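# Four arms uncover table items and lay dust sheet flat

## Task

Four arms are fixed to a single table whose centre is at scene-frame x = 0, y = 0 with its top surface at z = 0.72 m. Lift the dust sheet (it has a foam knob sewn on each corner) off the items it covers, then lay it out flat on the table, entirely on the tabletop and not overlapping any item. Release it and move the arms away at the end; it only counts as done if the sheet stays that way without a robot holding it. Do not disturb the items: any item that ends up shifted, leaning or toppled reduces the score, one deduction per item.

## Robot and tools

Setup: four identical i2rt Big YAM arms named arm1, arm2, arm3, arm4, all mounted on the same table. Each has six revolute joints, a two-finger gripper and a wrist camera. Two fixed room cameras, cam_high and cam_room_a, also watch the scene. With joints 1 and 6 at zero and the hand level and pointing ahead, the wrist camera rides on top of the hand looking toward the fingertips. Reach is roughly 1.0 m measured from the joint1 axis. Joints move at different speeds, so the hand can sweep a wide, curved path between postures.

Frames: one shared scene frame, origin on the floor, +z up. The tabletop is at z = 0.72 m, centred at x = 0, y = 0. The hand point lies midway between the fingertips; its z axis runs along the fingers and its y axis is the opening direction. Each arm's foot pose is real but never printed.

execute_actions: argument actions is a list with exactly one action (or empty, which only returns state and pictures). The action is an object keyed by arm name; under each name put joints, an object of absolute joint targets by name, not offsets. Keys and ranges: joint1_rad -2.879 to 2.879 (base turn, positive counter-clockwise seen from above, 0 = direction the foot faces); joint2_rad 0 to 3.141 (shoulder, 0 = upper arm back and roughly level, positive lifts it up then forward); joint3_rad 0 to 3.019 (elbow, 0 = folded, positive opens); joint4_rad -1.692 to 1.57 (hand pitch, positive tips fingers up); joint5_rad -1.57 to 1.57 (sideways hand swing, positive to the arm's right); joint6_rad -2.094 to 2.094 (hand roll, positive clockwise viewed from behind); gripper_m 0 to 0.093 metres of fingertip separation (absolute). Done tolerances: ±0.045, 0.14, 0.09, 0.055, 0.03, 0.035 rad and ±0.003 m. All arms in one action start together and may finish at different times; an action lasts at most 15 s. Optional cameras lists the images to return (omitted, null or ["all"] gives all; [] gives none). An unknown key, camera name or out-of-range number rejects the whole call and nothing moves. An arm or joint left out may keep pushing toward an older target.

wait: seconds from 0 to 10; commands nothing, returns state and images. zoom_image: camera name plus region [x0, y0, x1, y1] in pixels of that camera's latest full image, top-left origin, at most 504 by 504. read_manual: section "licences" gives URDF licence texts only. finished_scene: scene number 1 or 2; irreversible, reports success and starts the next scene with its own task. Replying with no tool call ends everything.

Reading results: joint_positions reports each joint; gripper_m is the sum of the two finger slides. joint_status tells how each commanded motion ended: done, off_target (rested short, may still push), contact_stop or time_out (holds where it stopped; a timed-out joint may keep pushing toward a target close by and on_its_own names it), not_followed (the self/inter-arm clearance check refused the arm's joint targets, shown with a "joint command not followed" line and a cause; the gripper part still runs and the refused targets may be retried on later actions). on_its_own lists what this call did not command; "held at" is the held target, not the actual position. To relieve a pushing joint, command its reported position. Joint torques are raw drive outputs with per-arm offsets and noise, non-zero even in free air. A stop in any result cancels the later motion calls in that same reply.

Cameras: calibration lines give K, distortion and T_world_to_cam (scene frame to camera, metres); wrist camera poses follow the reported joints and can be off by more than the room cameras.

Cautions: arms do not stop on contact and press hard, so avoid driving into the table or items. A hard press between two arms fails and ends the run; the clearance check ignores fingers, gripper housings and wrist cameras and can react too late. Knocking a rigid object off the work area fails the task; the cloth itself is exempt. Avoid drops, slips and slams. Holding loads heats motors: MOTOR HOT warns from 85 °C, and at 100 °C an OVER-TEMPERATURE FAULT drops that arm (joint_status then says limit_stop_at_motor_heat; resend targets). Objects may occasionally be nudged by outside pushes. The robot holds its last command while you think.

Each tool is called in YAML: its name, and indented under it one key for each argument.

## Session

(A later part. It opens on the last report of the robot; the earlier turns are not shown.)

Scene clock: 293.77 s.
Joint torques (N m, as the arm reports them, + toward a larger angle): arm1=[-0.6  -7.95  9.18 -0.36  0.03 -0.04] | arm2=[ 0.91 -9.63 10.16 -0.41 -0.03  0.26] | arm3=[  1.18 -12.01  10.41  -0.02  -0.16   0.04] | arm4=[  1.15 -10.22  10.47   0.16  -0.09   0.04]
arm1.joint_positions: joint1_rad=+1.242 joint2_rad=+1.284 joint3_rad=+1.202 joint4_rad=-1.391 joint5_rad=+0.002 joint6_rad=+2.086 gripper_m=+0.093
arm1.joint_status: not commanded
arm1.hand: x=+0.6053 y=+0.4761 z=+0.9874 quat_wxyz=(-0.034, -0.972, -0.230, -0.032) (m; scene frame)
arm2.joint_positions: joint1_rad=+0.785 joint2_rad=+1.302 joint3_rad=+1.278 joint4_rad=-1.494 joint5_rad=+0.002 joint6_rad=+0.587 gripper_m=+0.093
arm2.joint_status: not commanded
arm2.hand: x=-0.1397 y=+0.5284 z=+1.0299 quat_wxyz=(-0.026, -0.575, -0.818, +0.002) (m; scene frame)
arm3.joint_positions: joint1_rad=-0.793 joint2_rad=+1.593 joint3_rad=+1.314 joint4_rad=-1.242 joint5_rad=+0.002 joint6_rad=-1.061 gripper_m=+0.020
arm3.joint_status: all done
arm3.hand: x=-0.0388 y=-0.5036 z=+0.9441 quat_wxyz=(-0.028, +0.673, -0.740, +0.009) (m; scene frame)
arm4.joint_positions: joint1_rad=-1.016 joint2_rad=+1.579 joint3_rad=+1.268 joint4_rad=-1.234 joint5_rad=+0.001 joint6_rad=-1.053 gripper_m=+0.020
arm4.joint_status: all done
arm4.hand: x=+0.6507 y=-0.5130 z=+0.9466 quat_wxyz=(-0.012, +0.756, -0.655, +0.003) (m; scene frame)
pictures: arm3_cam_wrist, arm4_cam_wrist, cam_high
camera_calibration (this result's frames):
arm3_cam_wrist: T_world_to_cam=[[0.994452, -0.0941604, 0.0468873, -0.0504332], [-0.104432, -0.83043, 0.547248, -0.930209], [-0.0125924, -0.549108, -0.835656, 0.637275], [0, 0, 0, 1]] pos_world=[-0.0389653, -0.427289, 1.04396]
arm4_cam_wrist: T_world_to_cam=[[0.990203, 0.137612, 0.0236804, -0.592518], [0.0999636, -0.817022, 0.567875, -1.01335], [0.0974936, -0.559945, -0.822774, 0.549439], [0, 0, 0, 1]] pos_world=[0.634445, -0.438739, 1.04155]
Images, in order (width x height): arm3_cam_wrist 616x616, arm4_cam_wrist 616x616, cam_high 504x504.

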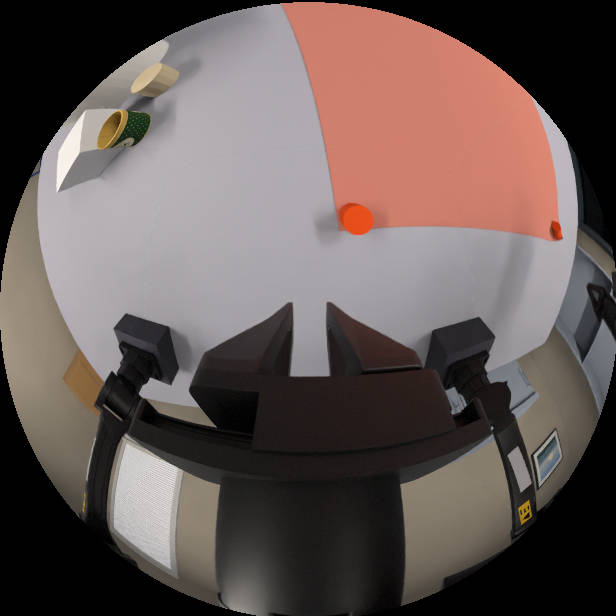

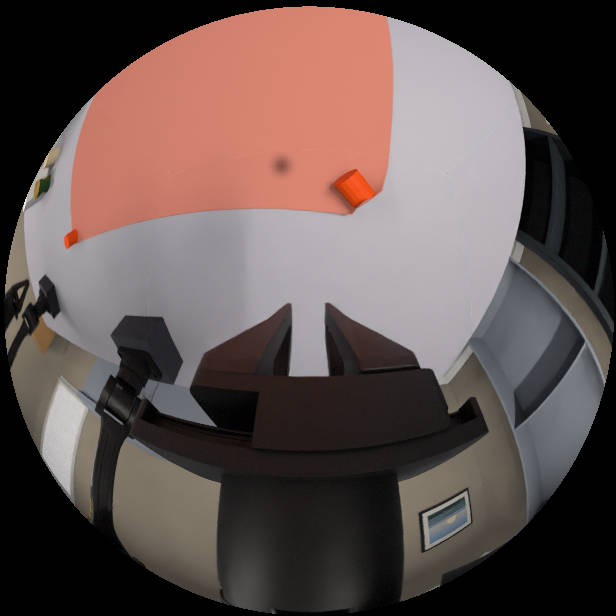

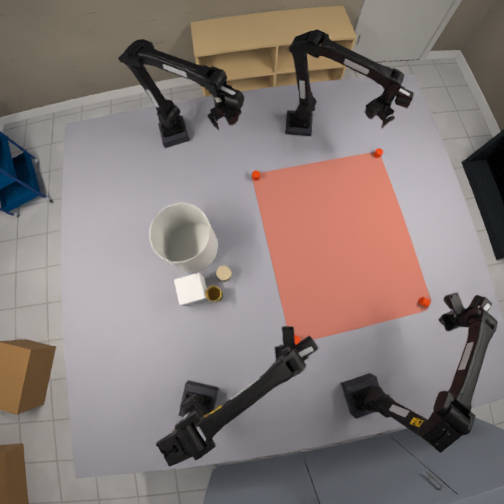

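execute_actions:
  actions:
    - {"arm4":{"joints":{"joint1_rad":-0.84,"joint2_rad":2.02,"joint3_rad":1.40,"joint4_rad":-0.895,"joint6_rad":-1.57}}}
  cameras: []

execute_actions:
  actions:
    - {"arm4":{"joints":{"joint1_rad":-0.99}}}
  cameras: ["arm4_cam_wrist"]

execute_actions:
  actions:
    - {"arm4":{"joints":{"joint2_rad":1.5,"joint4_rad":-1.4}}}
  cameras: ["arm4_cam_wrist","cam_high"]

Scene clock: 305.70 s.
Joint torques (N m, as the arm reports them, + toward a larger angle): arm1=[-0.31 -8.35  8.77 -0.35 -0.02 -0.09] | arm2=[ 0.45 -9.8  10.29 -0.35 -0.01  0.27] | arm3=[  1.15 -11.93  10.48  -0.05  -0.16   0.04] | arm4=[  1.71 -17.37   8.21   1.38  -0.05   0.02]
arm1.joint_positions: joint1_rad=+1.242 joint2_rad=+1.284 joint3_rad=+1.202 joint4_rad=-1.391 joint5_rad=+0.002 joint6_rad=+2.086 gripper_m=+0.093
arm1.joint_status: not commanded
arm1.hand: x=+0.6053 y=+0.4761 z=+0.9874 quat_wxyz=(-0.034, -0.972, -0.230, -0.032) (m; scene frame)
arm2.joint_positions: joint1_rad=+0.785 joint2_rad=+1.302 joint3_rad=+1.278 joint4_rad=-1.494 joint5_rad=+0.002 joint6_rad=+0.587 gripper_m=+0.093
arm2.joint_status: not commanded
arm2.hand: x=-0.1397 y=+0.5284 z=+1.0299 quat_wxyz=(-0.026, -0.575, -0.818, +0.002) (m; scene frame)
arm3.joint_positions: joint1_rad=-0.793 joint2_rad=+1.593 joint3_rad=+1.314 joint4_rad=-1.242 joint5_rad=+0.002 joint6_rad=-1.061 gripper_m=+0.020
arm3.joint_status: not commanded
arm3.hand: x=-0.0388 y=-0.5036 z=+0.9441 quat_wxyz=(-0.028, +0.673, -0.740, +0.009) (m; scene frame)
arm4.joint_positions: joint1_rad=-0.839 joint2_rad=+2.034 joint3_rad=+1.377 joint4_rad=-0.912 joint5_rad=-0.001 joint6_rad=-1.562 gripper_m=+0.020
arm4.joint_status: all done
arm4.hand: x=+0.6567 y=-0.3848 z=+0.7605 quat_wxyz=(-0.001, +0.932, -0.363, +0.000) (m; scene frame)
pictures: none
No camera images: the call's "cameras" was empty. Leave "cameras" out to get every camera's image.

Scene clock: 306.90 s.
Joint torques (N m, as the arm reports them, + toward a larger angle): arm1=[-0.58 -8.36  9.09 -0.53  0.04 -0.07] | arm2=[ 0.82 -9.37 10.14 -0.25  0.01  0.21] | arm3=[  1.17 -11.89  10.43  -0.06  -0.16   0.04] | arm4=[  1.64 -17.55   8.26   1.07  -0.07   0.04]
arm1.joint_positions: joint1_rad=+1.242 joint2_rad=+1.284 joint3_rad=+1.202 joint4_rad=-1.391 joint5_rad=+0.002 joint6_rad=+2.086 gripper_m=+0.093
arm1.joint_status: not commanded
arm1.hand: x=+0.6053 y=+0.4761 z=+0.9874 quat_wxyz=(-0.034, -0.972, -0.230, -0.032) (m; scene frame)
arm2.joint_positions: joint1_rad=+0.785 joint2_rad=+1.302 joint3_rad=+1.278 joint4_rad=-1.494 joint5_rad=+0.002 joint6_rad=+0.587 gripper_m=+0.093
arm2.joint_status: not commanded
arm2.hand: x=-0.1397 y=+0.5284 z=+1.0299 quat_wxyz=(-0.026, -0.575, -0.818, +0.002) (m; scene frame)
arm3.joint_positions: joint1_rad=-0.793 joint2_rad=+1.593 joint3_rad=+1.314 joint4_rad=-1.242 joint5_rad=+0.002 joint6_rad=-1.061 gripper_m=+0.020
arm3.joint_status: not commanded
arm3.hand: x=-0.0388 y=-0.5036 z=+0.9441 quat_wxyz=(-0.028, +0.673, -0.740, +0.009) (m; scene frame)
arm4.joint_positions: joint1_rad=-0.992 joint2_rad=+2.030 joint3_rad=+1.378 joint4_rad=-0.907 joint5_rad=+0.000 joint6_rad=-1.564 gripper_m=+0.020
arm4.joint_status: all done
arm4.hand: x=+0.7166 y=-0.4446 z=+0.7628 quat_wxyz=(-0.005, +0.902, -0.431, +0.002) (m; scene frame)
pictures: arm4_cam_wrist
camera_calibration (this result's frames):
arm4_cam_wrist: T_world_to_cam=[[0.781603, 0.623637, 0.0131847, -0.289276], [0.503272, -0.642955, 0.577344, -1.07853], [0.36853, -0.444618, -0.816395, 0.282311], [0, 0, 0, 1]] pos_world=[0.664851, -0.387521, 0.856973]
Images, in order (width x height): arm4_cam_wrist 616x616.

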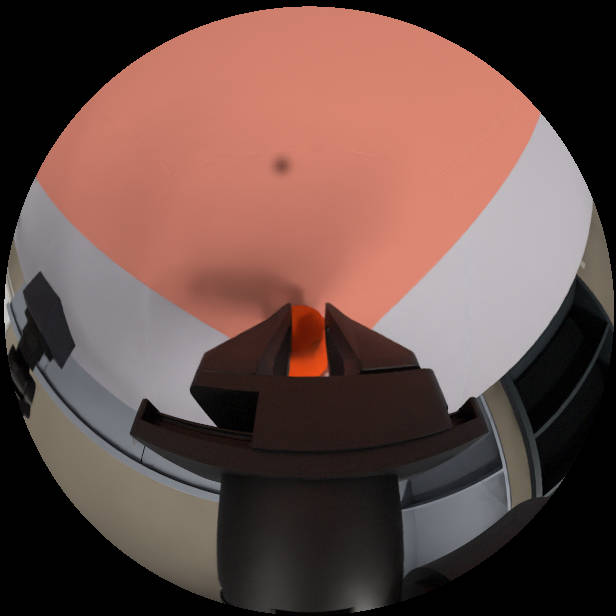

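Scene clock: 308.27 s.
Joint torques (N m, as the arm reports them, + toward a larger angle): arm1=[-0.7  -7.85  8.93 -0.36  0.03 -0.08] | arm2=[ 0.58 -9.68 10.12 -0.45 -0.02  0.26] | arm3=[  1.15 -11.83  10.48  -0.02  -0.16   0.04] | arm4=[ 1.8  -8.87 10.24  0.33 -0.08  0.06]
arm1.joint_positions: joint1_rad=+1.242 joint2_rad=+1.284 joint3_rad=+1.202 joint4_rad=-1.391 joint5_rad=+0.002 joint6_rad=+2.086 gripper_m=+0.093
arm1.joint_status: not commanded
arm1.hand: x=+0.6053 y=+0.4761 z=+0.9874 quat_wxyz=(-0.034, -0.972, -0.230, -0.032) (m; scene frame)
arm2.joint_positions: joint1_rad=+0.785 joint2_rad=+1.302 joint3_rad=+1.278 joint4_rad=-1.494 joint5_rad=+0.002 joint6_rad=+0.587 gripper_m=+0.093
arm2.joint_status: not commanded
arm2.hand: x=-0.1397 y=+0.5284 z=+1.0299 quat_wxyz=(-0.026, -0.575, -0.818, +0.002) (m; scene frame)
arm3.joint_positions: joint1_rad=-0.793 joint2_rad=+1.593 joint3_rad=+1.314 joint4_rad=-1.242 joint5_rad=+0.002 joint6_rad=-1.061 gripper_m=+0.020
arm3.joint_status: not commanded
arm3.hand: x=-0.0388 y=-0.5036 z=+0.9441 quat_wxyz=(-0.028, +0.673, -0.740, +0.009) (m; scene frame)
arm4.joint_positions: joint1_rad=-0.992 joint2_rad=+1.481 joint3_rad=+1.378 joint4_rad=-1.385 joint5_rad=+0.000 joint6_rad=-1.564 gripper_m=+0.020
arm4.joint_status: all done
arm4.hand: x=+0.6384 y=-0.5086 z=+1.0300 quat_wxyz=(-0.037, +0.901, -0.431, +0.017) (m; scene frame)
pictures: arm4_cam_wrist, cam_high
camera_calibration (this result's frames):
arm4_cam_wrist: T_world_to_cam=[[0.778931, 0.621453, 0.084035, -0.264142], [0.471625, -0.668843, 0.574647, -1.22477], [0.413322, -0.407977, -0.814076, 0.488512], [0, 0, 0, 1]] pos_world=[0.581468, -0.455724, 1.12369]
Images, in order (width x height): arm4_cam_wrist 616x616, cam_high 504x504.

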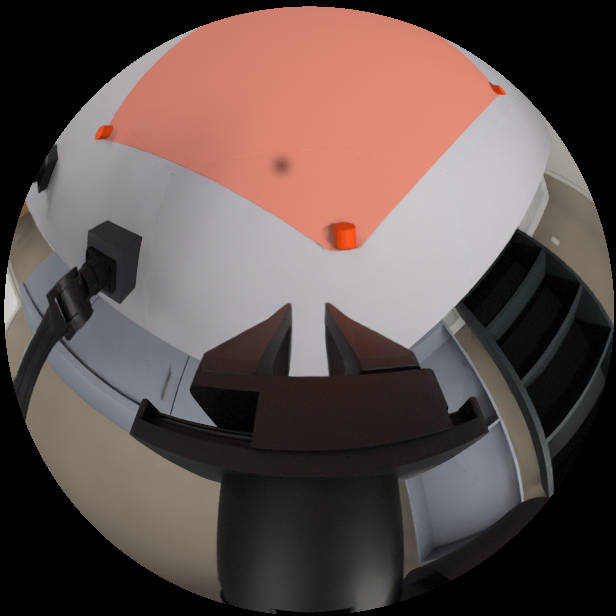

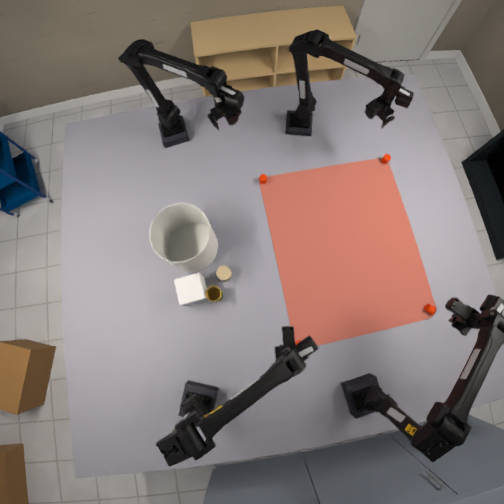

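The sheet just slid; only a tiny corner tip is raised. Good enough.

finished_scene:
  scene: 2

The scene is finished: the task was done.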